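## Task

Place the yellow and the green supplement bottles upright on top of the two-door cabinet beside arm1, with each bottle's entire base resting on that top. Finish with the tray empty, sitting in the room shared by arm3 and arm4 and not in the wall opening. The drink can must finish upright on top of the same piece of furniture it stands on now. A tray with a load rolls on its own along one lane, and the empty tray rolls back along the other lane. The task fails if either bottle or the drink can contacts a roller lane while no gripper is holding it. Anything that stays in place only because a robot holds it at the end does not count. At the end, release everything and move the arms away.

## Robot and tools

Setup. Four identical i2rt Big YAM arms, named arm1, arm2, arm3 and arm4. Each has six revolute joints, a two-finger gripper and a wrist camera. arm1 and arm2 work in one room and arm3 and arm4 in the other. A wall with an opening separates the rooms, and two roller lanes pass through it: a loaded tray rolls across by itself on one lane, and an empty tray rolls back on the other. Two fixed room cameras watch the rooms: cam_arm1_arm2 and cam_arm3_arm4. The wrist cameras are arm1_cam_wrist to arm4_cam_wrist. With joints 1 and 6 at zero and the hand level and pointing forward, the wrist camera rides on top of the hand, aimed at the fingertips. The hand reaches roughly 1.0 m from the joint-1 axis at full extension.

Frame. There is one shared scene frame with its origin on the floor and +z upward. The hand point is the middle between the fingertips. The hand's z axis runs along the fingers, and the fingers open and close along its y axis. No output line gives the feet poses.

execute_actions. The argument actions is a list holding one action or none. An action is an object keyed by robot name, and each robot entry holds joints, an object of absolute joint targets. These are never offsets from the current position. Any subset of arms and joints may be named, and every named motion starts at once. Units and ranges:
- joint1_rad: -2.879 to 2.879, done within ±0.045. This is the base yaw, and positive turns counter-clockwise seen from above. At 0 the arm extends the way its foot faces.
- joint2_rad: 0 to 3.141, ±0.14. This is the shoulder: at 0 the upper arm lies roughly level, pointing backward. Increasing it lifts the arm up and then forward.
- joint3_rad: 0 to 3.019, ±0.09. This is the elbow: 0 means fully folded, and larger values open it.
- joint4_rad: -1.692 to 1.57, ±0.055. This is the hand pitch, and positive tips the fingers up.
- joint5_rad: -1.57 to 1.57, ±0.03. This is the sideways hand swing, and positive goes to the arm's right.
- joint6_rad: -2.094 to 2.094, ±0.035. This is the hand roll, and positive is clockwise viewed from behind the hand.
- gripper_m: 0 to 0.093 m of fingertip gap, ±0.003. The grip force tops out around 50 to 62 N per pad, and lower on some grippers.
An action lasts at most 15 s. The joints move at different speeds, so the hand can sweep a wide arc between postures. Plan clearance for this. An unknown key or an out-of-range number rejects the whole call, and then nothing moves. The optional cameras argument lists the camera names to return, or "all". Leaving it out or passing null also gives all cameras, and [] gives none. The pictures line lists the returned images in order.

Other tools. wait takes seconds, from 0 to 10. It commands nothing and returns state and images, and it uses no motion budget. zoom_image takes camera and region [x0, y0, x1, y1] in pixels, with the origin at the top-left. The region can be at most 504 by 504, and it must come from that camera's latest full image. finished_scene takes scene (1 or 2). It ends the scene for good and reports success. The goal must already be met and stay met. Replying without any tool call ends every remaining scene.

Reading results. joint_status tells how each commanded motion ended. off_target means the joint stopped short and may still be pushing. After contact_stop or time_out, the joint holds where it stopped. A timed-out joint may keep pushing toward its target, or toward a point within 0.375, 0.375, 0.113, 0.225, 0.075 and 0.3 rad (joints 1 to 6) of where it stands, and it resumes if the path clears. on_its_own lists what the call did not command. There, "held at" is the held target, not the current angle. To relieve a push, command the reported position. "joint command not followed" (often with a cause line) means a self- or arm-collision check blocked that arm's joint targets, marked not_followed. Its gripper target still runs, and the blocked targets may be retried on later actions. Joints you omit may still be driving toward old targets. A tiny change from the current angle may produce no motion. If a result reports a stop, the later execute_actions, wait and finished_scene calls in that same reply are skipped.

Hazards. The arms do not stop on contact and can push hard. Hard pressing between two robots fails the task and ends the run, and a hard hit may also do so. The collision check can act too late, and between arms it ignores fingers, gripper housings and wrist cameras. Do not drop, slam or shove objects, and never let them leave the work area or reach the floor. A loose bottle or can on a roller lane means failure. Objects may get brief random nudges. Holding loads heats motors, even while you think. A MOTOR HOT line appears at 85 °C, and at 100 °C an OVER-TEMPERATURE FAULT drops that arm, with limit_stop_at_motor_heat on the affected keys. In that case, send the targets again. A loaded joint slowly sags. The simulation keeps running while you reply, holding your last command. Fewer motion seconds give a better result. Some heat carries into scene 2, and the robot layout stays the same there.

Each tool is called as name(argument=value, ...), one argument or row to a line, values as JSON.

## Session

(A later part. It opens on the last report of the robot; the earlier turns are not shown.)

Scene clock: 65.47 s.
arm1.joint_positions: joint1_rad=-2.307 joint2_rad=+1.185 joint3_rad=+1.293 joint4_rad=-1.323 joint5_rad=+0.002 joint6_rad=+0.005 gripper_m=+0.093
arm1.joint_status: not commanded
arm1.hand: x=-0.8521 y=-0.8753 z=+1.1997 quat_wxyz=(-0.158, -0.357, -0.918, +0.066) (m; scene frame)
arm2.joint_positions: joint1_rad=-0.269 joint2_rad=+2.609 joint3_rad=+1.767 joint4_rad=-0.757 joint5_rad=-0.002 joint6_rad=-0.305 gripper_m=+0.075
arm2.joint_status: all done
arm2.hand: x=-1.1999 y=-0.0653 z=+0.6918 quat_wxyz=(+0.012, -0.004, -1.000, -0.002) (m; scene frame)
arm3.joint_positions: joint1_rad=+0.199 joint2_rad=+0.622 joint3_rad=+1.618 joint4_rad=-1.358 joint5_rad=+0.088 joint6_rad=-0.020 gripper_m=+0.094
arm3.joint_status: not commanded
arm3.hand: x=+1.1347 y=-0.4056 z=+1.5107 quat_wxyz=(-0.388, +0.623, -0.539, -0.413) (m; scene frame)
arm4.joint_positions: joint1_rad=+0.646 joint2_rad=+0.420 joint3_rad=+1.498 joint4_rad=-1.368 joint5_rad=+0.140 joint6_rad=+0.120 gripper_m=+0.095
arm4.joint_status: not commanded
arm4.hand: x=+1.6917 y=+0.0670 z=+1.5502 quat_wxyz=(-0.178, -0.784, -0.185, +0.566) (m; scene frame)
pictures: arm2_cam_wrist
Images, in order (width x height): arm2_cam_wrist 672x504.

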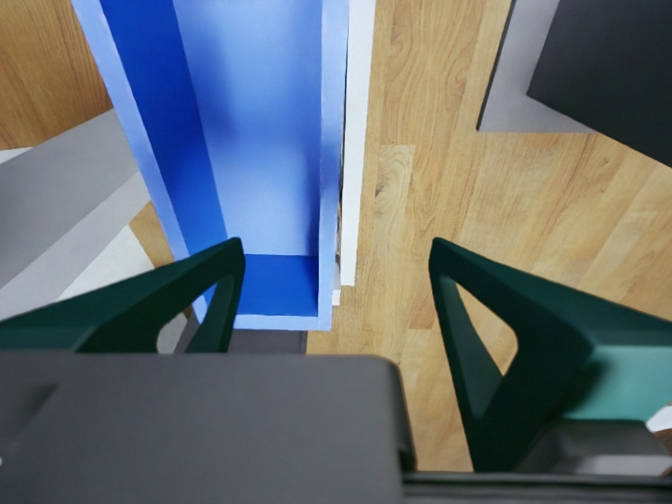

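execute_actions(
  actions=[
    {"arm2":{"joints":{"joint2_rad":2.77,"joint3_rad":1.86,"joint4_rad":-0.66}}},
  ],
  cameras=["arm2_cam_wrist","cam_arm1_arm2"],
)

Scene clock: 67.20 s.
arm1.joint_positions: joint1_rad=-2.307 joint2_rad=+1.185 joint3_rad=+1.293 joint4_rad=-1.323 joint5_rad=+0.002 joint6_rad=+0.005 gripper_m=+0.093
arm1.joint_status: not commanded
arm1.hand: x=-0.8521 y=-0.8753 z=+1.1997 quat_wxyz=(-0.158, -0.357, -0.918, +0.066) (m; scene frame)
arm2.joint_positions: joint1_rad=-0.269 joint2_rad=+2.790 joint3_rad=+1.845 joint4_rad=-0.671 joint5_rad=-0.002 joint6_rad=-0.305 gripper_m=+0.075
arm2.joint_status: all done
arm2.hand: x=-1.2156 y=-0.0608 z=+0.6001 quat_wxyz=(+0.021, -0.004, -1.000, -0.005) (m; scene frame)
arm3.joint_positions: joint1_rad=+0.199 joint2_rad=+0.622 joint3_rad=+1.618 joint4_rad=-1.358 joint5_rad=+0.088 joint6_rad=-0.020 gripper_m=+0.094
arm3.joint_status: not commanded
arm3.hand: x=+1.1347 y=-0.4056 z=+1.5107 quat_wxyz=(-0.388, +0.623, -0.539, -0.413) (m; scene frame)
arm4.joint_positions: joint1_rad=+0.646 joint2_rad=+0.420 joint3_rad=+1.498 joint4_rad=-1.368 joint5_rad=+0.140 joint6_rad=+0.120 gripper_m=+0.095
arm4.joint_status: not commanded
arm4.hand: x=+1.6917 y=+0.0670 z=+1.5502 quat_wxyz=(-0.178, -0.784, -0.185, +0.566) (m; scene frame)
pictures: arm2_cam_wrist, cam_arm1_arm2
Images, in order (width x height): arm2_cam_wrist 672x504, cam_arm1_arm2 672x504.

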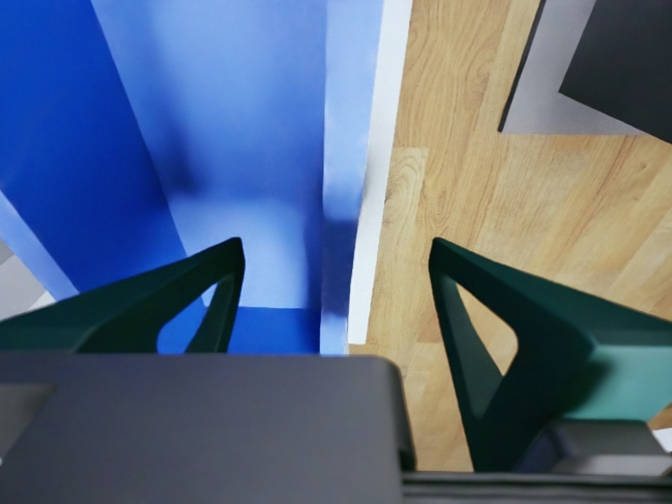

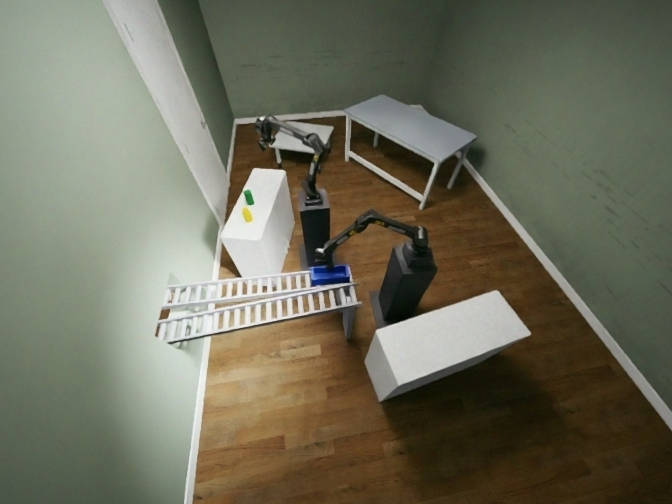

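execute_actions(
  actions=[
    {"arm2":{"joints":{"gripper_m":0.0}}},
  ],
  cameras=["arm2_cam_wrist","cam_arm1_arm2"],
)

Scene clock: 68.27 s.
arm1.joint_positions: joint1_rad=-2.307 joint2_rad=+1.185 joint3_rad=+1.293 joint4_rad=-1.323 joint5_rad=+0.002 joint6_rad=+0.005 gripper_m=+0.093
arm1.joint_status: not commanded
arm1.hand: x=-0.8521 y=-0.8753 z=+1.1997 quat_wxyz=(-0.158, -0.357, -0.918, +0.066) (m; scene frame)
arm2.joint_positions: joint1_rad=-0.269 joint2_rad=+2.790 joint3_rad=+1.845 joint4_rad=-0.671 joint5_rad=-0.002 joint6_rad=-0.300 gripper_m=+0.011
arm2.joint_status: gripper_m off_target (ended at +0.011, target +0.000)
arm2.hand: x=-1.2156 y=-0.0609 z=+0.6001 quat_wxyz=(+0.021, -0.006, -1.000, -0.004) (m; scene frame)
arm3.joint_positions: joint1_rad=+0.199 joint2_rad=+0.622 joint3_rad=+1.618 joint4_rad=-1.358 joint5_rad=+0.088 joint6_rad=-0.020 gripper_m=+0.094
arm3.joint_status: not commanded
arm3.hand: x=+1.1347 y=-0.4056 z=+1.5107 quat_wxyz=(-0.388, +0.623, -0.539, -0.413) (m; scene frame)
arm4.joint_positions: joint1_rad=+0.646 joint2_rad=+0.420 joint3_rad=+1.498 joint4_rad=-1.368 joint5_rad=+0.140 joint6_rad=+0.120 gripper_m=+0.095
arm4.joint_status: not commanded
arm4.hand: x=+1.6917 y=+0.0670 z=+1.5502 quat_wxyz=(-0.178, -0.784, -0.185, +0.566) (m; scene frame)
pictures: arm2_cam_wrist, cam_arm1_arm2
Images, in order (width x height): arm2_cam_wrist 672x504, cam_arm1_arm2 672x504.

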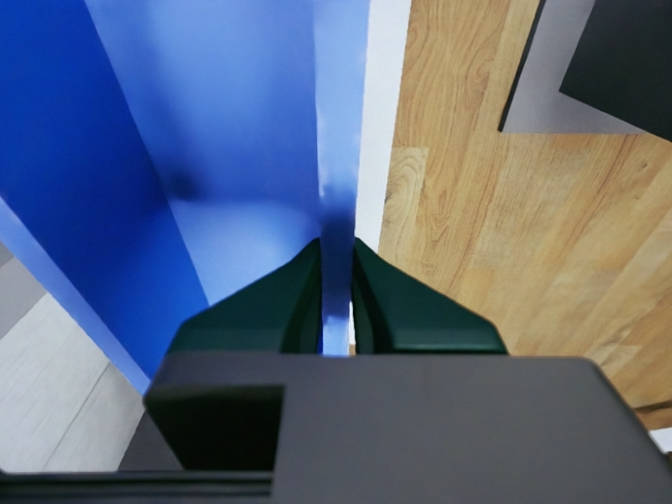

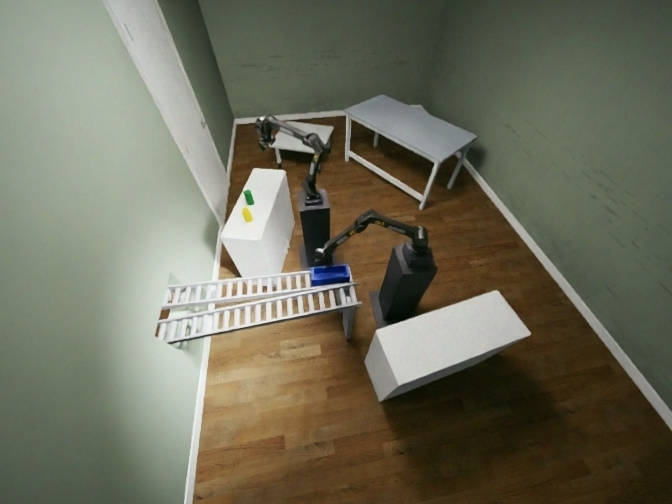

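Gripped. Lift.

execute_actions(
  actions=[
    {"arm2":{"joints":{"joint2_rad":2.6,"joint3_rad":1.79,"joint4_rad":-0.76}}},
  ],
  cameras=["cam_arm1_arm2"],
)

execute_actions(
  actions=[
    {"arm2":{"joints":{"joint2_rad":2.12,"joint3_rad":1.6,"joint4_rad":-1.05}}},
  ],
  cameras=["cam_arm1_arm2","arm2_cam_wrist"],
)

Scene clock: 69.80 s.
arm1.joint_positions: joint1_rad=-2.307 joint2_rad=+1.185 joint3_rad=+1.293 joint4_rad=-1.323 joint5_rad=+0.002 joint6_rad=+0.005 gripper_m=+0.093
arm1.joint_status: not commanded
arm1.hand: x=-0.8521 y=-0.8753 z=+1.1997 quat_wxyz=(-0.158, -0.357, -0.918, +0.066) (m; scene frame)
arm2.joint_positions: joint1_rad=-0.269 joint2_rad=+2.613 joint3_rad=+1.779 joint4_rad=-0.745 joint5_rad=+0.000 joint6_rad=-0.298 gripper_m=+0.011
arm2.joint_status: all done
arm2.hand: x=-1.1931 y=-0.0675 z=+0.6919 quat_wxyz=(+0.004, -0.007, -1.000, +0.002) (m; scene frame)
arm3.joint_positions: joint1_rad=+0.199 joint2_rad=+0.622 joint3_rad=+1.618 joint4_rad=-1.358 joint5_rad=+0.088 joint6_rad=-0.020 gripper_m=+0.094
arm3.joint_status: not commanded
arm3.hand: x=+1.1347 y=-0.4056 z=+1.5107 quat_wxyz=(-0.388, +0.623, -0.539, -0.413) (m; scene frame)
arm4.joint_positions: joint1_rad=+0.646 joint2_rad=+0.420 joint3_rad=+1.498 joint4_rad=-1.368 joint5_rad=+0.140 joint6_rad=+0.120 gripper_m=+0.095
arm4.joint_status: not commanded
arm4.hand: x=+1.6917 y=+0.0670 z=+1.5502 quat_wxyz=(-0.178, -0.784, -0.185, +0.566) (m; scene frame)
pictures: cam_arm1_arm2
Images, in order (width x height): cam_arm1_arm2 672x504.

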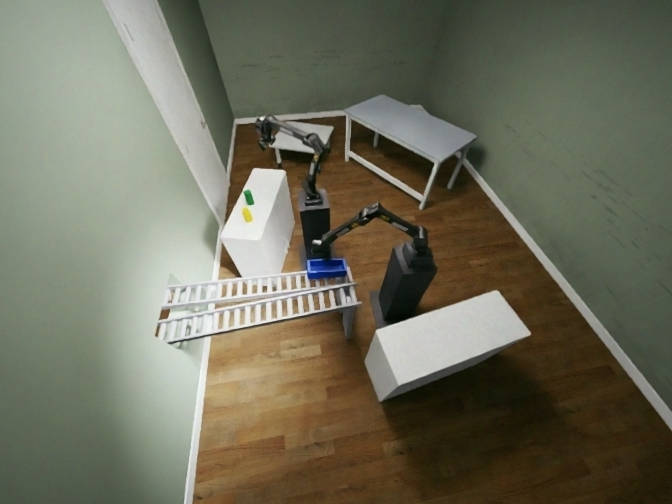

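Scene clock: 71.40 s.
arm1.joint_positions: joint1_rad=-2.307 joint2_rad=+1.185 joint3_rad=+1.293 joint4_rad=-1.323 joint5_rad=+0.002 joint6_rad=+0.005 gripper_m=+0.093
arm1.joint_status: not commanded
arm1.hand: x=-0.8521 y=-0.8753 z=+1.1997 quat_wxyz=(-0.158, -0.357, -0.918, +0.066) (m; scene frame)
arm2.joint_positions: joint1_rad=-0.269 joint2_rad=+2.147 joint3_rad=+1.583 joint4_rad=-1.036 joint5_rad=+0.000 joint6_rad=-0.298 gripper_m=+0.011
arm2.joint_status: all done
arm2.hand: x=-1.2281 y=-0.0549 z=+0.9190 quat_wxyz=(+0.014, -0.007, -1.000, -0.001) (m; scene frame)
arm3.joint_positions: joint1_rad=+0.199 joint2_rad=+0.622 joint3_rad=+1.618 joint4_rad=-1.358 joint5_rad=+0.088 joint6_rad=-0.020 gripper_m=+0.094
arm3.joint_status: not commanded
arm3.hand: x=+1.1347 y=-0.4056 z=+1.5107 quat_wxyz=(-0.388, +0.623, -0.539, -0.413) (m; scene frame)
arm4.joint_positions: joint1_rad=+0.646 joint2_rad=+0.420 joint3_rad=+1.498 joint4_rad=-1.368 joint5_rad=+0.140 joint6_rad=+0.120 gripper_m=+0.095
arm4.joint_status: not commanded
arm4.hand: x=+1.6917 y=+0.0670 z=+1.5502 quat_wxyz=(-0.178, -0.784, -0.185, +0.566) (m; scene frame)
pictures: arm2_cam_wrist, cam_arm1_arm2
Images, in order (width x height): arm2_cam_wrist 672x504, cam_arm1_arm2 672x504.

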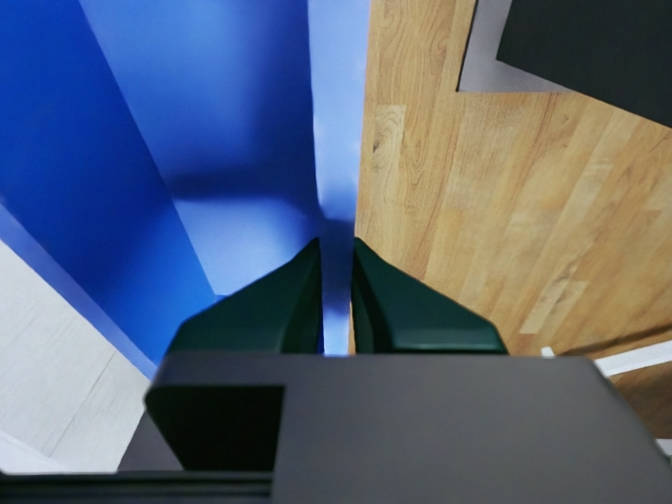

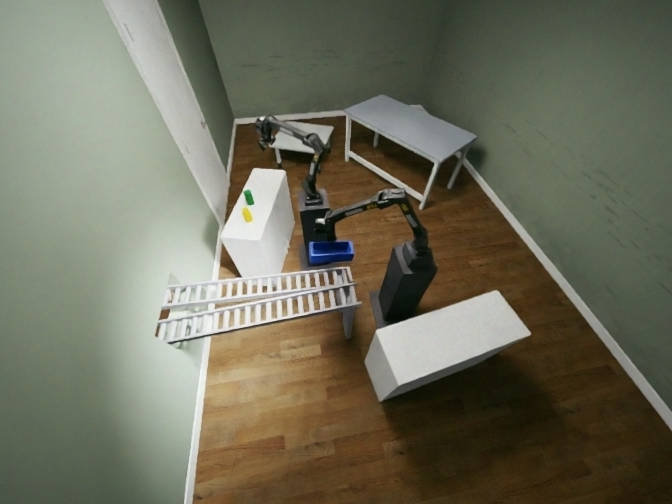

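execute_actions(
  actions=[
    {"arm2":{"joints":{"joint1_rad":0.14,"joint6_rad":0.115,"joint2_rad":2.23,"joint3_rad":1.8,"joint4_rad":-1.16}}},
  ],
  cameras=["cam_arm1_arm2","arm2_cam_wrist"],
)

Scene clock: 73.60 s.
arm1.joint_positions: joint1_rad=-2.307 joint2_rad=+1.185 joint3_rad=+1.293 joint4_rad=-1.323 joint5_rad=+0.002 joint6_rad=+0.005 gripper_m=+0.093
arm1.joint_status: not commanded
arm1.hand: x=-0.8521 y=-0.8753 z=+1.1997 quat_wxyz=(-0.158, -0.357, -0.918, +0.066) (m; scene frame)
arm2.joint_positions: joint1_rad=+0.130 joint2_rad=+2.261 joint3_rad=+1.761 joint4_rad=-1.145 joint5_rad=+0.002 joint6_rad=+0.106 gripper_m=+0.011
arm2.joint_status: all done
arm2.hand: x=-1.1699 y=+0.1838 z=+0.9072 quat_wxyz=(+0.037, -0.010, -0.999, +0.008) (m; scene frame)
arm3.joint_positions: joint1_rad=+0.199 joint2_rad=+0.622 joint3_rad=+1.618 joint4_rad=-1.358 joint5_rad=+0.088 joint6_rad=-0.020 gripper_m=+0.094
arm3.joint_status: not commanded
arm3.hand: x=+1.1347 y=-0.4056 z=+1.5107 quat_wxyz=(-0.388, +0.623, -0.539, -0.413) (m; scene frame)
arm4.joint_positions: joint1_rad=+0.646 joint2_rad=+0.420 joint3_rad=+1.498 joint4_rad=-1.368 joint5_rad=+0.140 joint6_rad=+0.120 gripper_m=+0.095
arm4.joint_status: not commanded
arm4.hand: x=+1.6917 y=+0.0670 z=+1.5502 quat_wxyz=(-0.178, -0.784, -0.185, +0.566) (m; scene frame)
pictures: arm2_cam_wrist, cam_arm1_arm2
Images, in order (width x height): arm2_cam_wrist 672x504, cam_arm1_arm2 672x504.

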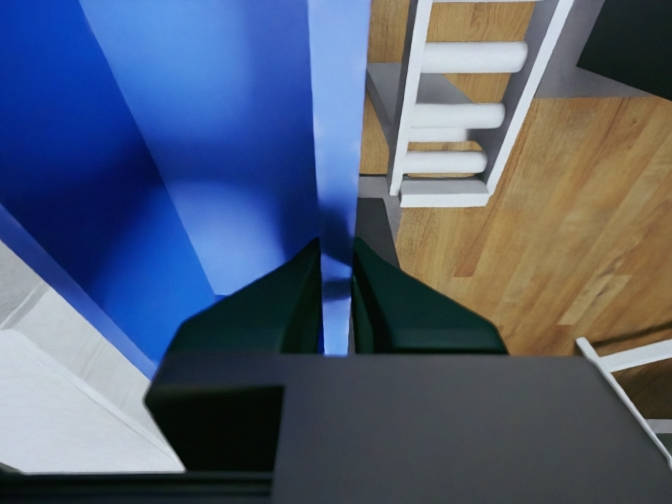

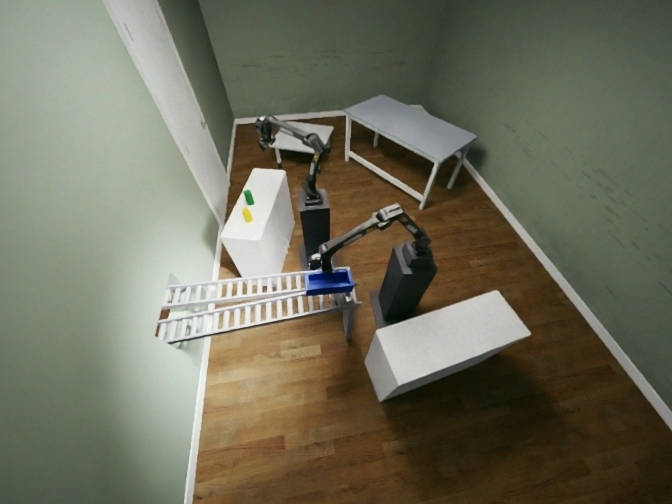

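execute_actions(
  actions=[
    {"arm2":{"joints":{"joint2_rad":2.33,"joint3_rad":1.76,"joint4_rad":-1.0}}},
  ],
  cameras=["cam_arm1_arm2","arm2_cam_wrist"],
)

Scene clock: 75.13 s.
arm1.joint_positions: joint1_rad=-2.307 joint2_rad=+1.185 joint3_rad=+1.293 joint4_rad=-1.323 joint5_rad=+0.002 joint6_rad=+0.005 gripper_m=+0.093
arm1.joint_status: not commanded
arm1.hand: x=-0.8521 y=-0.8753 z=+1.1997 quat_wxyz=(-0.158, -0.357, -0.918, +0.066) (m; scene frame)
arm2.joint_positions: joint1_rad=+0.130 joint2_rad=+2.364 joint3_rad=+1.740 joint4_rad=-1.015 joint5_rad=+0.002 joint6_rad=+0.106 gripper_m=+0.011
arm2.joint_status: all done
arm2.hand: x=-1.1698 y=+0.1833 z=+0.8353 quat_wxyz=(+0.034, -0.010, -0.999, +0.008) (m; scene frame)
arm3.joint_positions: joint1_rad=+0.199 joint2_rad=+0.622 joint3_rad=+1.618 joint4_rad=-1.358 joint5_rad=+0.088 joint6_rad=-0.020 gripper_m=+0.094
arm3.joint_status: not commanded
arm3.hand: x=+1.1347 y=-0.4056 z=+1.5107 quat_wxyz=(-0.388, +0.623, -0.539, -0.413) (m; scene frame)
arm4.joint_positions: joint1_rad=+0.646 joint2_rad=+0.420 joint3_rad=+1.498 joint4_rad=-1.368 joint5_rad=+0.140 joint6_rad=+0.120 gripper_m=+0.095
arm4.joint_status: not commanded
arm4.hand: x=+1.6917 y=+0.0670 z=+1.5502 quat_wxyz=(-0.178, -0.784, -0.185, +0.566) (m; scene frame)
pictures: arm2_cam_wrist, cam_arm1_arm2
Images, in order (width x height): arm2_cam_wrist 672x504, cam_arm1_arm2 672x504.

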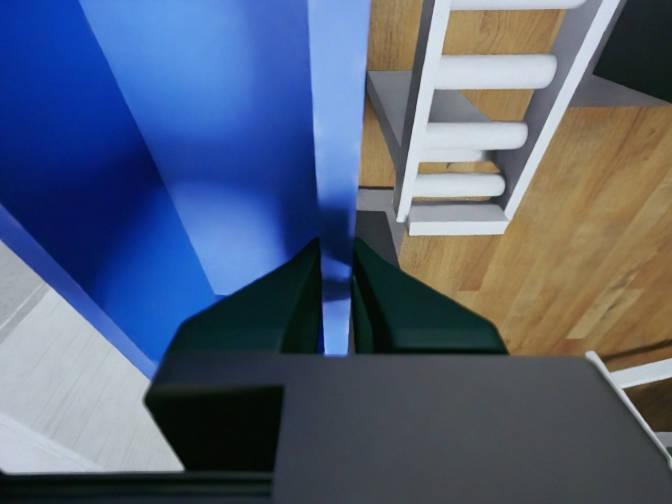

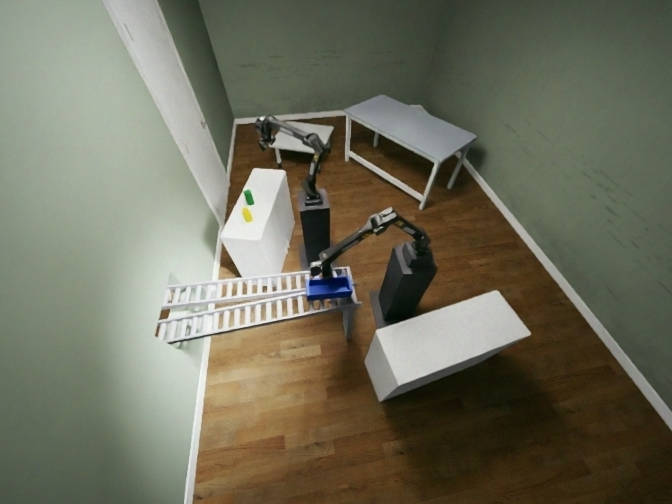

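execute_actions(
  actions=[
    {"arm2":{"joints":{"joint2_rad":2.37,"joint3_rad":1.69,"joint4_rad":-0.9}}},
  ],
  cameras=["cam_arm1_arm2","arm2_cam_wrist"],
)

Scene clock: 76.23 s.
arm1.joint_positions: joint1_rad=-2.307 joint2_rad=+1.185 joint3_rad=+1.293 joint4_rad=-1.323 joint5_rad=+0.002 joint6_rad=+0.005 gripper_m=+0.093
arm1.joint_status: not commanded
arm1.hand: x=-0.8521 y=-0.8753 z=+1.1997 quat_wxyz=(-0.158, -0.357, -0.918, +0.066) (m; scene frame)
arm2.joint_positions: joint1_rad=+0.130 joint2_rad=+2.380 joint3_rad=+1.682 joint4_rad=-0.923 joint5_rad=+0.002 joint6_rad=+0.107 gripper_m=+0.011
arm2.joint_status: all done
arm2.hand: x=-1.1790 y=+0.1823 z=+0.8078 quat_wxyz=(+0.025, -0.010, -1.000, +0.007) (m; scene frame)
arm3.joint_positions: joint1_rad=+0.199 joint2_rad=+0.622 joint3_rad=+1.618 joint4_rad=-1.358 joint5_rad=+0.088 joint6_rad=-0.020 gripper_m=+0.094
arm3.joint_status: not commanded
arm3.hand: x=+1.1347 y=-0.4056 z=+1.5107 quat_wxyz=(-0.388, +0.623, -0.539, -0.413) (m; scene frame)
arm4.joint_positions: joint1_rad=+0.646 joint2_rad=+0.420 joint3_rad=+1.498 joint4_rad=-1.368 joint5_rad=+0.140 joint6_rad=+0.120 gripper_m=+0.095
arm4.joint_status: not commanded
arm4.hand: x=+1.6917 y=+0.0670 z=+1.5502 quat_wxyz=(-0.178, -0.784, -0.185, +0.566) (m; scene frame)
pictures: arm2_cam_wrist, cam_arm1_arm2
Images, in order (width x height): arm2_cam_wrist 672x504, cam_arm1_arm2 672x504.

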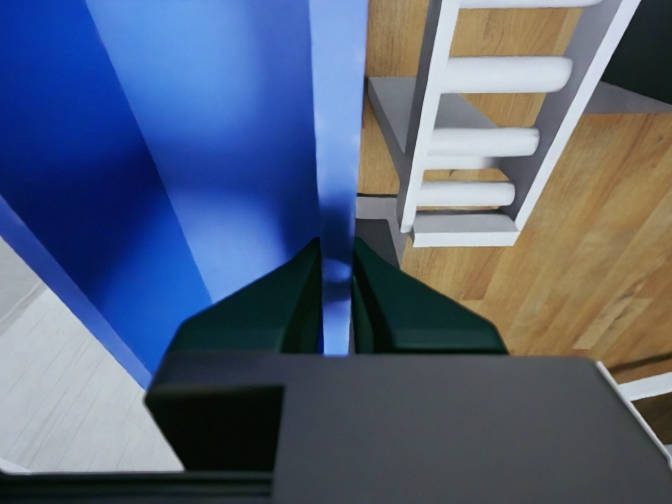

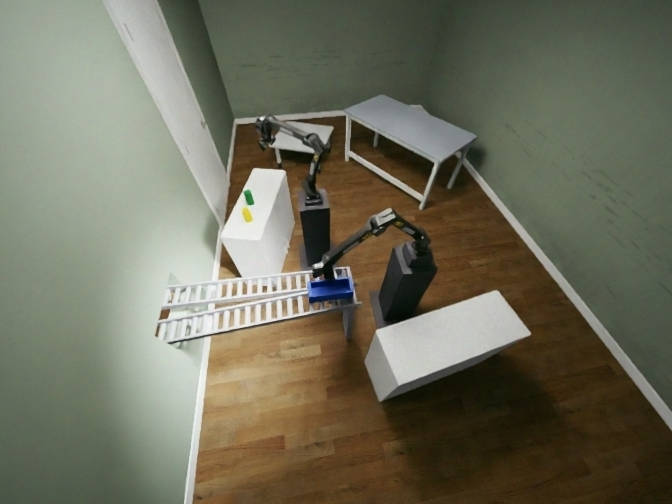

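execute_actions(
  actions=[
    {"arm2":{"joints":{"joint2_rad":2.405,"joint3_rad":1.685,"joint4_rad":-0.88}}},
  ],
  cameras=["cam_arm1_arm2","arm2_cam_wrist"],
)

Scene clock: 77.40 s.
arm1.joint_positions: joint1_rad=-2.307 joint2_rad=+1.185 joint3_rad=+1.293 joint4_rad=-1.323 joint5_rad=+0.002 joint6_rad=+0.005 gripper_m=+0.093
arm1.joint_status: not commanded
arm1.hand: x=-0.8521 y=-0.8753 z=+1.1997 quat_wxyz=(-0.158, -0.357, -0.918, +0.066) (m; scene frame)
arm2.joint_positions: joint1_rad=+0.130 joint2_rad=+2.403 joint3_rad=+1.680 joint4_rad=-0.898 joint5_rad=+0.002 joint6_rad=+0.107 gripper_m=+0.011
arm2.joint_status: all done
arm2.hand: x=-1.1805 y=+0.1821 z=+0.7932 quat_wxyz=(+0.025, -0.010, -1.000, +0.007) (m; scene frame)
arm3.joint_positions: joint1_rad=+0.199 joint2_rad=+0.622 joint3_rad=+1.618 joint4_rad=-1.358 joint5_rad=+0.088 joint6_rad=-0.020 gripper_m=+0.094
arm3.joint_status: not commanded
arm3.hand: x=+1.1347 y=-0.4056 z=+1.5107 quat_wxyz=(-0.388, +0.623, -0.539, -0.413) (m; scene frame)
arm4.joint_positions: joint1_rad=+0.646 joint2_rad=+0.420 joint3_rad=+1.498 joint4_rad=-1.368 joint5_rad=+0.140 joint6_rad=+0.120 gripper_m=+0.095
arm4.joint_status: not commanded
arm4.hand: x=+1.6917 y=+0.0670 z=+1.5502 quat_wxyz=(-0.178, -0.784, -0.185, +0.566) (m; scene frame)
pictures: arm2_cam_wrist, cam_arm1_arm2
Images, in order (width x height): arm2_cam_wrist 672x504, cam_arm1_arm2 672x504.

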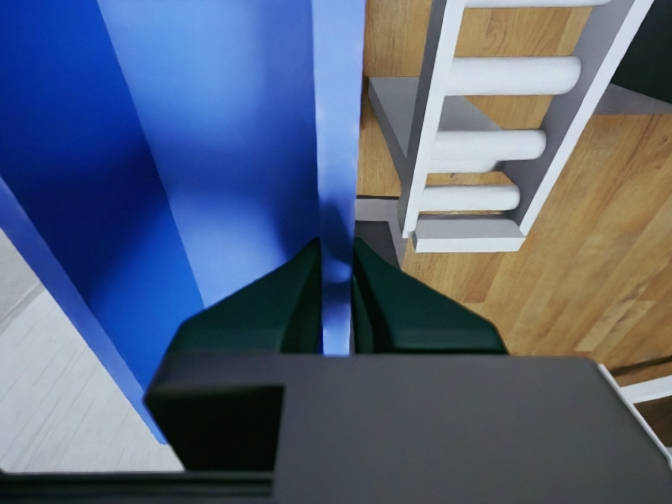

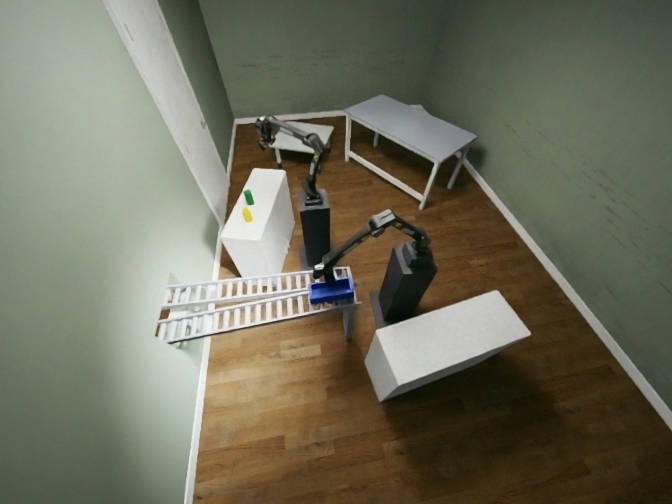

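execute_actions(
  actions=[
    {"arm2":{"joints":{"gripper_m":0.05}}},
  ],
  cameras=["cam_arm1_arm2","arm2_cam_wrist"],
)

execute_actions(
  actions=[
    {"arm2":{"joints":{"joint2_rad":1.9,"joint3_rad":1.7,"joint4_rad":-1.3}}},
  ],
  cameras=["cam_arm1_arm2"],
)

wait(
  seconds=10,
)

Scene clock: 78.43 s.
arm1.joint_positions: joint1_rad=-2.307 joint2_rad=+1.185 joint3_rad=+1.293 joint4_rad=-1.323 joint5_rad=+0.002 joint6_rad=+0.005 gripper_m=+0.093
arm1.joint_status: not commanded
arm1.hand: x=-0.8521 y=-0.8753 z=+1.1997 quat_wxyz=(-0.158, -0.357, -0.918, +0.066) (m; scene frame)
arm2.joint_positions: joint1_rad=+0.131 joint2_rad=+2.403 joint3_rad=+1.680 joint4_rad=-0.895 joint5_rad=-0.003 joint6_rad=+0.108 gripper_m=+0.050
arm2.joint_status: all done
arm2.hand: x=-1.1798 y=+0.1840 z=+0.7931 quat_wxyz=(+0.023, -0.010, -1.000, +0.004) (m; scene frame)
arm3.joint_positions: joint1_rad=+0.199 joint2_rad=+0.622 joint3_rad=+1.618 joint4_rad=-1.358 joint5_rad=+0.088 joint6_rad=-0.020 gripper_m=+0.094
arm3.joint_status: not commanded
arm3.hand: x=+1.1347 y=-0.4056 z=+1.5107 quat_wxyz=(-0.388, +0.623, -0.539, -0.413) (m; scene frame)
arm4.joint_positions: joint1_rad=+0.646 joint2_rad=+0.420 joint3_rad=+1.498 joint4_rad=-1.368 joint5_rad=+0.140 joint6_rad=+0.120 gripper_m=+0.095
arm4.joint_status: not commanded
arm4.hand: x=+1.6917 y=+0.0670 z=+1.5502 quat_wxyz=(-0.178, -0.784, -0.185, +0.566) (m; scene frame)
pictures: arm2_cam_wrist, cam_arm1_arm2
Images, in order (width x height): arm2_cam_wrist 672x504, cam_arm1_arm2 672x504.

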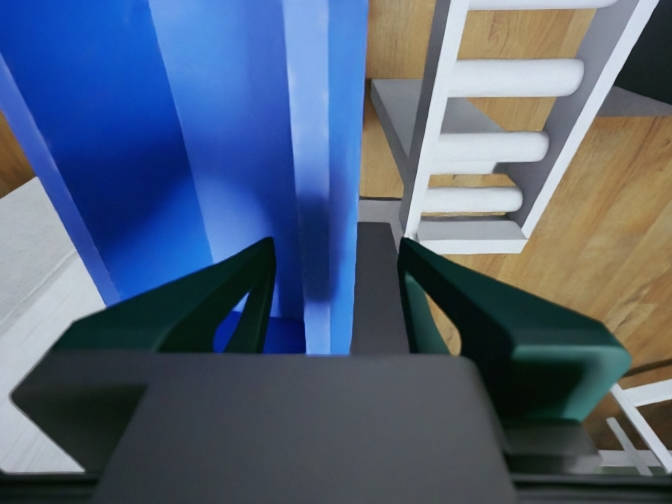

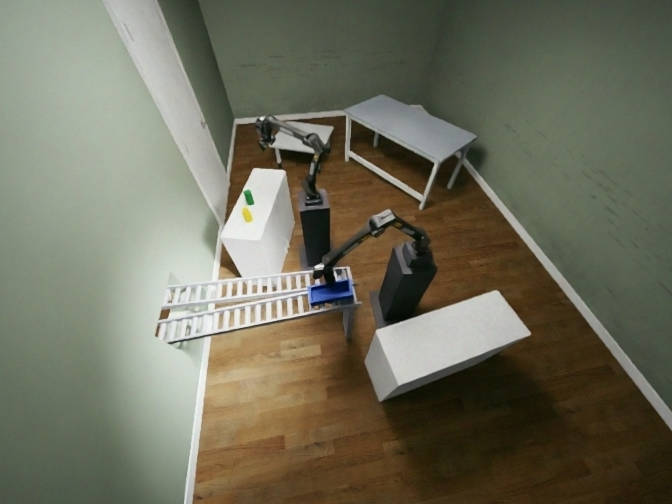

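Scene clock: 80.03 s.
arm1.joint_positions: joint1_rad=-2.307 joint2_rad=+1.185 joint3_rad=+1.293 joint4_rad=-1.323 joint5_rad=+0.002 joint6_rad=+0.005 gripper_m=+0.093
arm1.joint_status: not commanded
arm1.hand: x=-0.8521 y=-0.8753 z=+1.1997 quat_wxyz=(-0.158, -0.357, -0.918, +0.066) (m; scene frame)
arm2.joint_positions: joint1_rad=+0.131 joint2_rad=+1.914 joint3_rad=+1.689 joint4_rad=-1.284 joint5_rad=-0.003 joint6_rad=+0.108 gripper_m=+0.050
arm2.joint_status: all done
arm2.hand: x=-1.2016 y=+0.1840 z=+1.0901 quat_wxyz=(-0.031, -0.009, -0.999, -0.001) (m; scene frame)
arm3.joint_positions: joint1_rad=+0.199 joint2_rad=+0.622 joint3_rad=+1.618 joint4_rad=-1.358 joint5_rad=+0.088 joint6_rad=-0.020 gripper_m=+0.094
arm3.joint_status: not commanded
arm3.hand: x=+1.1347 y=-0.4056 z=+1.5107 quat_wxyz=(-0.388, +0.623, -0.539, -0.413) (m; scene frame)
arm4.joint_positions: joint1_rad=+0.646 joint2_rad=+0.420 joint3_rad=+1.498 joint4_rad=-1.368 joint5_rad=+0.140 joint6_rad=+0.120 gripper_m=+0.095
arm4.joint_status: not commanded
arm4.hand: x=+1.6917 y=+0.0670 z=+1.5502 quat_wxyz=(-0.178, -0.784, -0.185, +0.566) (m; scene frame)
pictures: cam_arm1_arm2
Images, in order (width x height): cam_arm1_arm2 672x504.

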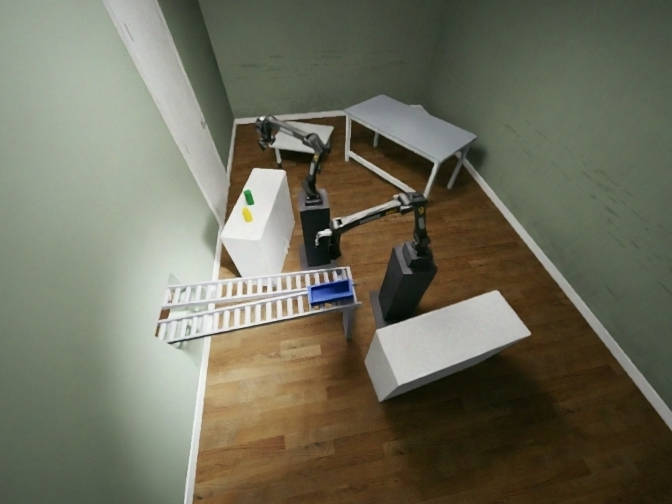

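Scene clock: 90.03 s.
arm1.joint_positions: joint1_rad=-2.307 joint2_rad=+1.185 joint3_rad=+1.293 joint4_rad=-1.323 joint5_rad=+0.002 joint6_rad=+0.005 gripper_m=+0.093
arm1.joint_status: not commanded
arm1.hand: x=-0.8521 y=-0.8753 z=+1.1997 quat_wxyz=(-0.158, -0.357, -0.918, +0.066) (m; scene frame)
arm2.joint_positions: joint1_rad=+0.131 joint2_rad=+1.914 joint3_rad=+1.689 joint4_rad=-1.284 joint5_rad=-0.003 joint6_rad=+0.108 gripper_m=+0.050
arm2.joint_status: all done
arm2.hand: x=-1.2016 y=+0.1840 z=+1.0901 quat_wxyz=(-0.031, -0.009, -0.999, -0.001) (m; scene frame)
arm3.joint_positions: joint1_rad=+0.199 joint2_rad=+0.622 joint3_rad=+1.618 joint4_rad=-1.358 joint5_rad=+0.088 joint6_rad=-0.020 gripper_m=+0.094
arm3.joint_status: not commanded
arm3.hand: x=+1.1347 y=-0.4056 z=+1.5107 quat_wxyz=(-0.388, +0.623, -0.539, -0.413) (m; scene frame)
arm4.joint_positions: joint1_rad=+0.646 joint2_rad=+0.420 joint3_rad=+1.498 joint4_rad=-1.368 joint5_rad=+0.140 joint6_rad=+0.120 gripper_m=+0.095
arm4.joint_status: not commanded
arm4.hand: x=+1.6917 y=+0.0670 z=+1.5502 quat_wxyz=(-0.178, -0.784, -0.185, +0.566) (m; scene frame)
wait: 10.00 s; at rest by 0.27 s
pictures: arm1_cam_wrist, arm2_cam_wrist, arm3_cam_wrist, arm4_cam_wrist, cam_arm1_arm2, cam_arm3_arm4
Images, in order (width x height): arm1_cam_wrist 672x504, arm2_cam_wrist 672x504, arm3_cam_wrist 672x504, arm4_cam_wrist 672x504, cam_arm1_arm2 672x504, cam_arm3_arm4 672x504.

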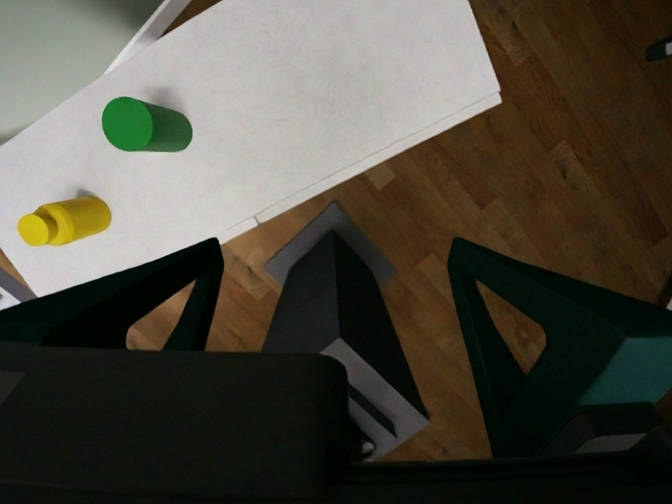

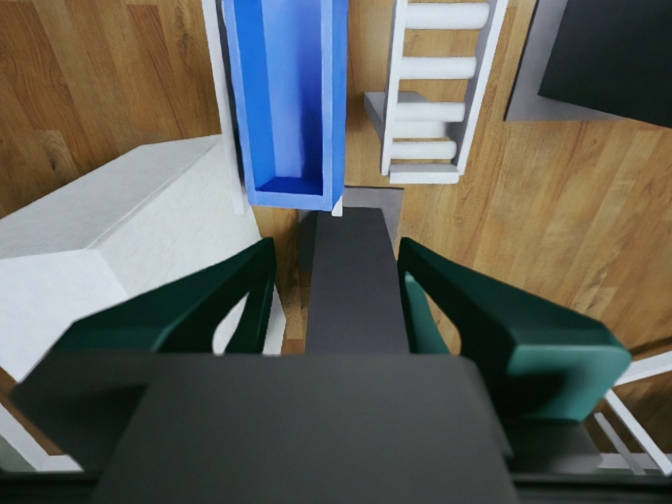

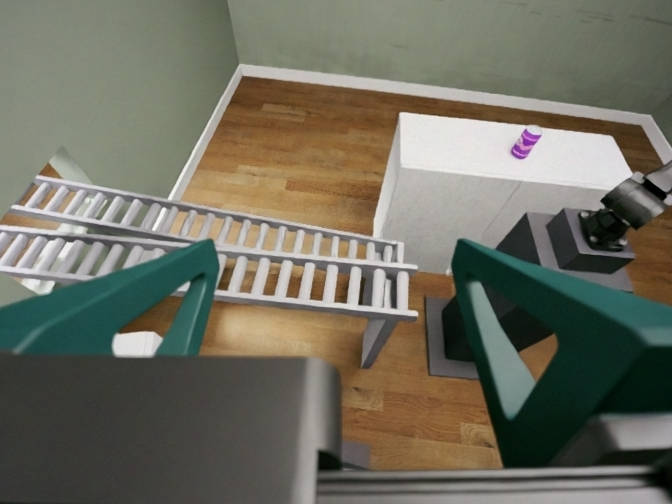

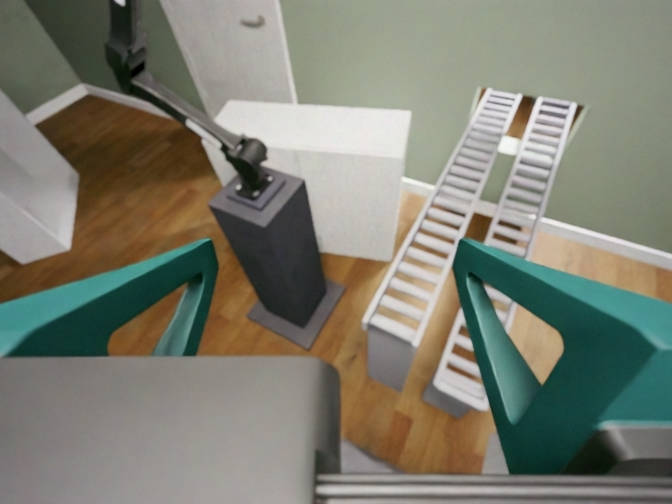

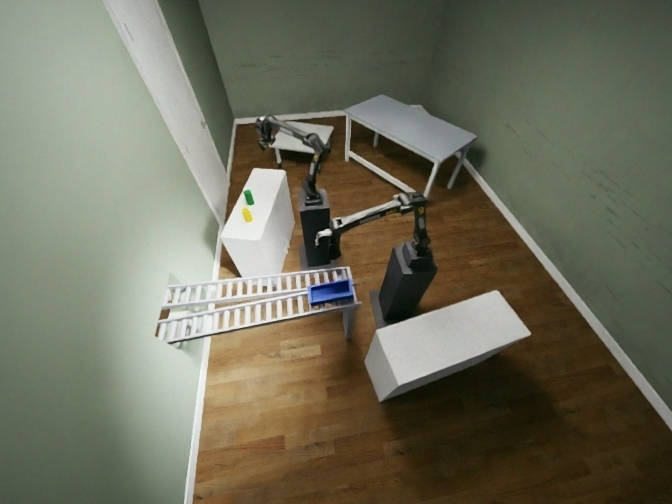

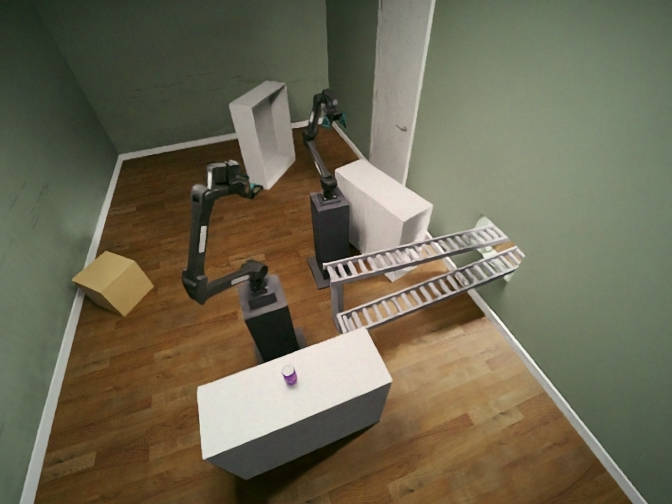

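zoom_image(
  camera="cam_arm1_arm2",
  region=[270,250,390,340],
)

zoom_image(
  camera="arm2_cam_wrist",
  region=[180,0,500,240],
)

Region (270, 250, 390, 340) of cam_arm1_arm2's 672x504 image, scaled by 4.200, with more detail than that image has; it fills the top 378 rows of this view, and the rest is white.

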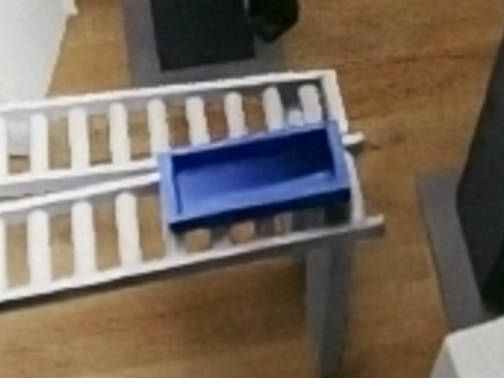

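Region (180, 0, 500, 240) of arm2_cam_wrist's 672x504 image, scaled by 1.575, with more detail than that image has; it fills the top 378 rows of this view, and the rest is white.

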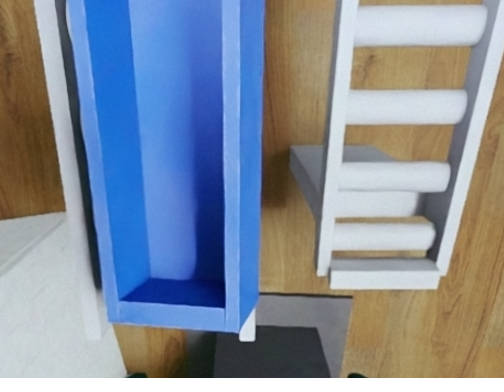

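execute_actions(
  actions=[
    {"arm2":{"joints":{"joint2_rad":2.385,"joint3_rad":1.69,"joint4_rad":-0.89}}},
  ],
  cameras=["cam_arm1_arm2","arm2_cam_wrist"],
)

Scene clock: 94.77 s.
arm1.joint_positions: joint1_rad=-2.307 joint2_rad=+1.185 joint3_rad=+1.293 joint4_rad=-1.323 joint5_rad=+0.002 joint6_rad=+0.005 gripper_m=+0.093
arm1.joint_status: not commanded
arm1.hand: x=-0.8521 y=-0.8753 z=+1.1997 quat_wxyz=(-0.158, -0.357, -0.918, +0.066) (m; scene frame)
arm2.joint_positions: joint1_rad=+0.131 joint2_rad=+2.390 joint3_rad=+1.662 joint4_rad=-0.905 joint5_rad=-0.003 joint6_rad=+0.108 gripper_m=+0.050
arm2.joint_status: all done
arm2.hand: x=-1.1876 y=+0.1833 z=+0.7959 quat_wxyz=(+0.031, -0.010, -0.999, +0.005) (m; scene frame)
arm3.joint_positions: joint1_rad=+0.199 joint2_rad=+0.622 joint3_rad=+1.618 joint4_rad=-1.358 joint5_rad=+0.088 joint6_rad=-0.020 gripper_m=+0.094
arm3.joint_status: not commanded
arm3.hand: x=+1.1347 y=-0.4056 z=+1.5107 quat_wxyz=(-0.388, +0.623, -0.539, -0.413) (m; scene frame)
arm4.joint_positions: joint1_rad=+0.646 joint2_rad=+0.420 joint3_rad=+1.498 joint4_rad=-1.368 joint5_rad=+0.140 joint6_rad=+0.120 gripper_m=+0.095
arm4.joint_status: not commanded
arm4.hand: x=+1.6917 y=+0.0670 z=+1.5502 quat_wxyz=(-0.178, -0.784, -0.185, +0.566) (m; scene frame)
pictures: arm2_cam_wrist, cam_arm1_arm2
Images, in order (width x height): arm2_cam_wrist 672x504, cam_arm1_arm2 672x504.

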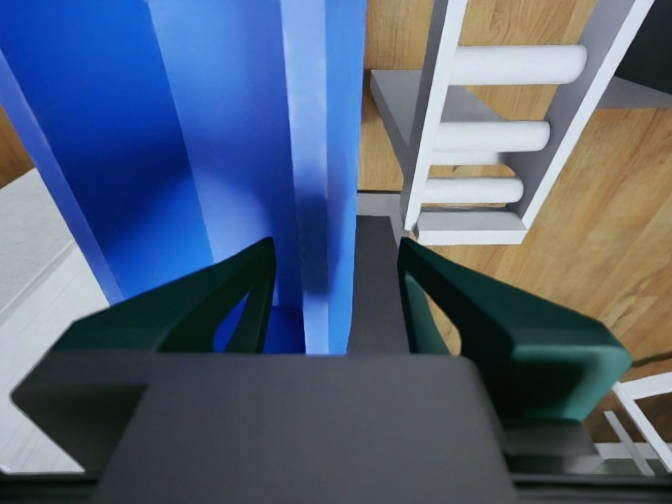

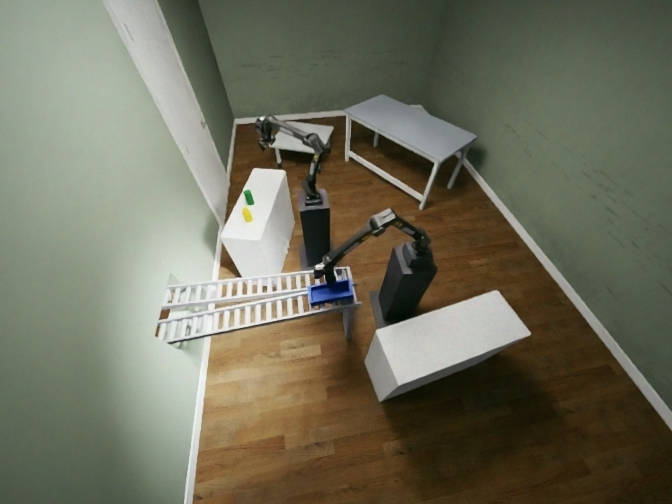

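execute_actions(
  actions=[
    {"arm2":{"joints":{"gripper_m":0.0}}},
  ],
  cameras=[],
)

execute_actions(
  actions=[
    {"arm2":{"joints":{"joint2_rad":2.34,"joint3_rad":1.69,"joint4_rad":-0.92}}},
  ],
  cameras=["cam_arm1_arm2"],
)

execute_actions(
  actions=[
    {"arm2":{"joints":{"joint1_rad":0.185,"joint6_rad":0.15}}},
  ],
  cameras=["cam_arm1_arm2","arm2_cam_wrist"],
)

Scene clock: 96.27 s.
arm1.joint_positions: joint1_rad=-2.307 joint2_rad=+1.185 joint3_rad=+1.293 joint4_rad=-1.323 joint5_rad=+0.002 joint6_rad=+0.005 gripper_m=+0.093
arm1.joint_status: not commanded
arm1.hand: x=-0.8521 y=-0.8753 z=+1.1997 quat_wxyz=(-0.158, -0.357, -0.918, +0.066) (m; scene frame)
arm2.joint_positions: joint1_rad=+0.133 joint2_rad=+2.390 joint3_rad=+1.662 joint4_rad=-0.905 joint5_rad=-0.004 joint6_rad=+0.108 gripper_m=+0.010
arm2.joint_status: gripper_m off_target (ended at +0.010, target +0.000)
arm2.hand: x=-1.1878 y=+0.1847 z=+0.7959 quat_wxyz=(+0.031, -0.009, -0.999, +0.004) (m; scene frame)
arm3.joint_positions: joint1_rad=+0.199 joint2_rad=+0.622 joint3_rad=+1.618 joint4_rad=-1.358 joint5_rad=+0.088 joint6_rad=-0.020 gripper_m=+0.094
arm3.joint_status: not commanded
arm3.hand: x=+1.1347 y=-0.4056 z=+1.5107 quat_wxyz=(-0.388, +0.623, -0.539, -0.413) (m; scene frame)
arm4.joint_positions: joint1_rad=+0.646 joint2_rad=+0.420 joint3_rad=+1.498 joint4_rad=-1.368 joint5_rad=+0.140 joint6_rad=+0.120 gripper_m=+0.095
arm4.joint_status: not commanded
arm4.hand: x=+1.6917 y=+0.0670 z=+1.5502 quat_wxyz=(-0.178, -0.784, -0.185, +0.566) (m; scene frame)
pictures: none
No camera images: the call's "cameras" was empty. Leave "cameras" out to get every camera's image.

Scene clock: 97.00 s.
arm1.joint_positions: joint1_rad=-2.307 joint2_rad=+1.185 joint3_rad=+1.293 joint4_rad=-1.323 joint5_rad=+0.002 joint6_rad=+0.005 gripper_m=+0.093
arm1.joint_status: not commanded
arm1.hand: x=-0.8521 y=-0.8753 z=+1.1997 quat_wxyz=(-0.158, -0.357, -0.918, +0.066) (m; scene frame)
arm2.joint_positions: joint1_rad=+0.133 joint2_rad=+2.379 joint3_rad=+1.662 joint4_rad=-0.905 joint5_rad=-0.001 joint6_rad=+0.108 gripper_m=+0.010
arm2.joint_status: all done
arm2.hand: x=-1.1844 y=+0.1845 z=+0.8027 quat_wxyz=(+0.025, -0.009, -1.000, +0.005) (m; scene frame)
arm3.joint_positions: joint1_rad=+0.199 joint2_rad=+0.622 joint3_rad=+1.618 joint4_rad=-1.358 joint5_rad=+0.088 joint6_rad=-0.020 gripper_m=+0.094
arm3.joint_status: not commanded
arm3.hand: x=+1.1347 y=-0.4056 z=+1.5107 quat_wxyz=(-0.388, +0.623, -0.539, -0.413) (m; scene frame)
arm4.joint_positions: joint1_rad=+0.646 joint2_rad=+0.420 joint3_rad=+1.498 joint4_rad=-1.368 joint5_rad=+0.140 joint6_rad=+0.120 gripper_m=+0.095
arm4.joint_status: not commanded
arm4.hand: x=+1.6917 y=+0.0670 z=+1.5502 quat_wxyz=(-0.178, -0.784, -0.185, +0.566) (m; scene frame)
pictures: cam_arm1_arm2
Images, in order (width x height): cam_arm1_arm2 672x504.

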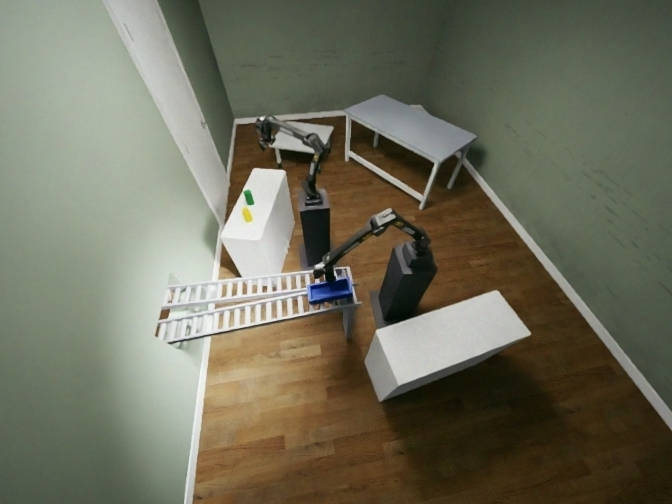

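Scene clock: 97.87 s.
arm1.joint_positions: joint1_rad=-2.307 joint2_rad=+1.185 joint3_rad=+1.293 joint4_rad=-1.323 joint5_rad=+0.002 joint6_rad=+0.005 gripper_m=+0.093
arm1.joint_status: not commanded
arm1.hand: x=-0.8521 y=-0.8753 z=+1.1997 quat_wxyz=(-0.158, -0.357, -0.918, +0.066) (m; scene frame)
arm2.joint_positions: joint1_rad=+0.187 joint2_rad=+2.379 joint3_rad=+1.662 joint4_rad=-0.905 joint5_rad=+0.001 joint6_rad=+0.140 gripper_m=+0.010
arm2.joint_status: all done
arm2.hand: x=-1.1883 y=+0.2172 z=+0.8025 quat_wxyz=(+0.025, +0.002, -1.000, +0.007) (m; scene frame)
arm3.joint_positions: joint1_rad=+0.199 joint2_rad=+0.622 joint3_rad=+1.618 joint4_rad=-1.358 joint5_rad=+0.088 joint6_rad=-0.020 gripper_m=+0.094
arm3.joint_status: not commanded
arm3.hand: x=+1.1347 y=-0.4056 z=+1.5107 quat_wxyz=(-0.388, +0.623, -0.539, -0.413) (m; scene frame)
arm4.joint_positions: joint1_rad=+0.646 joint2_rad=+0.420 joint3_rad=+1.498 joint4_rad=-1.368 joint5_rad=+0.140 joint6_rad=+0.120 gripper_m=+0.095
arm4.joint_status: not commanded
arm4.hand: x=+1.6917 y=+0.0670 z=+1.5502 quat_wxyz=(-0.178, -0.784, -0.185, +0.566) (m; scene frame)
pictures: arm2_cam_wrist, cam_arm1_arm2
Images, in order (width x height): arm2_cam_wrist 672x504, cam_arm1_arm2 672x504.

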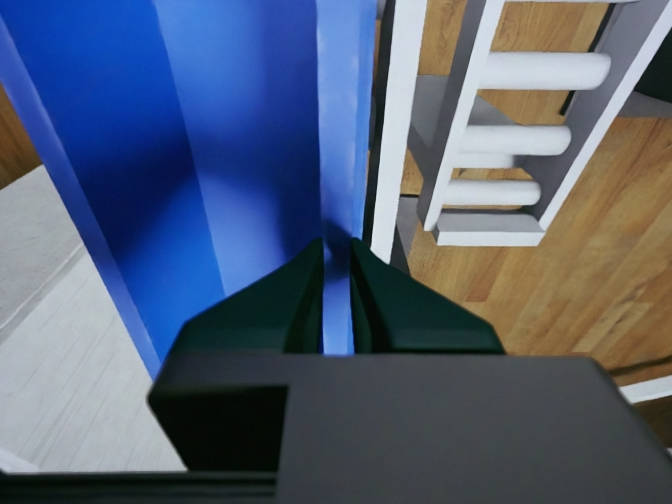

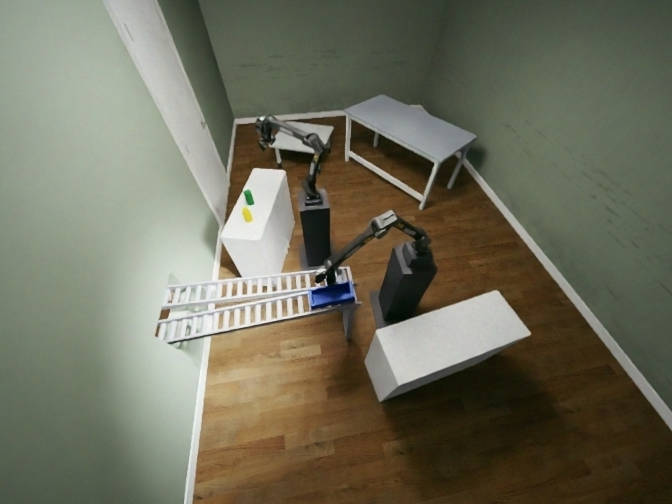

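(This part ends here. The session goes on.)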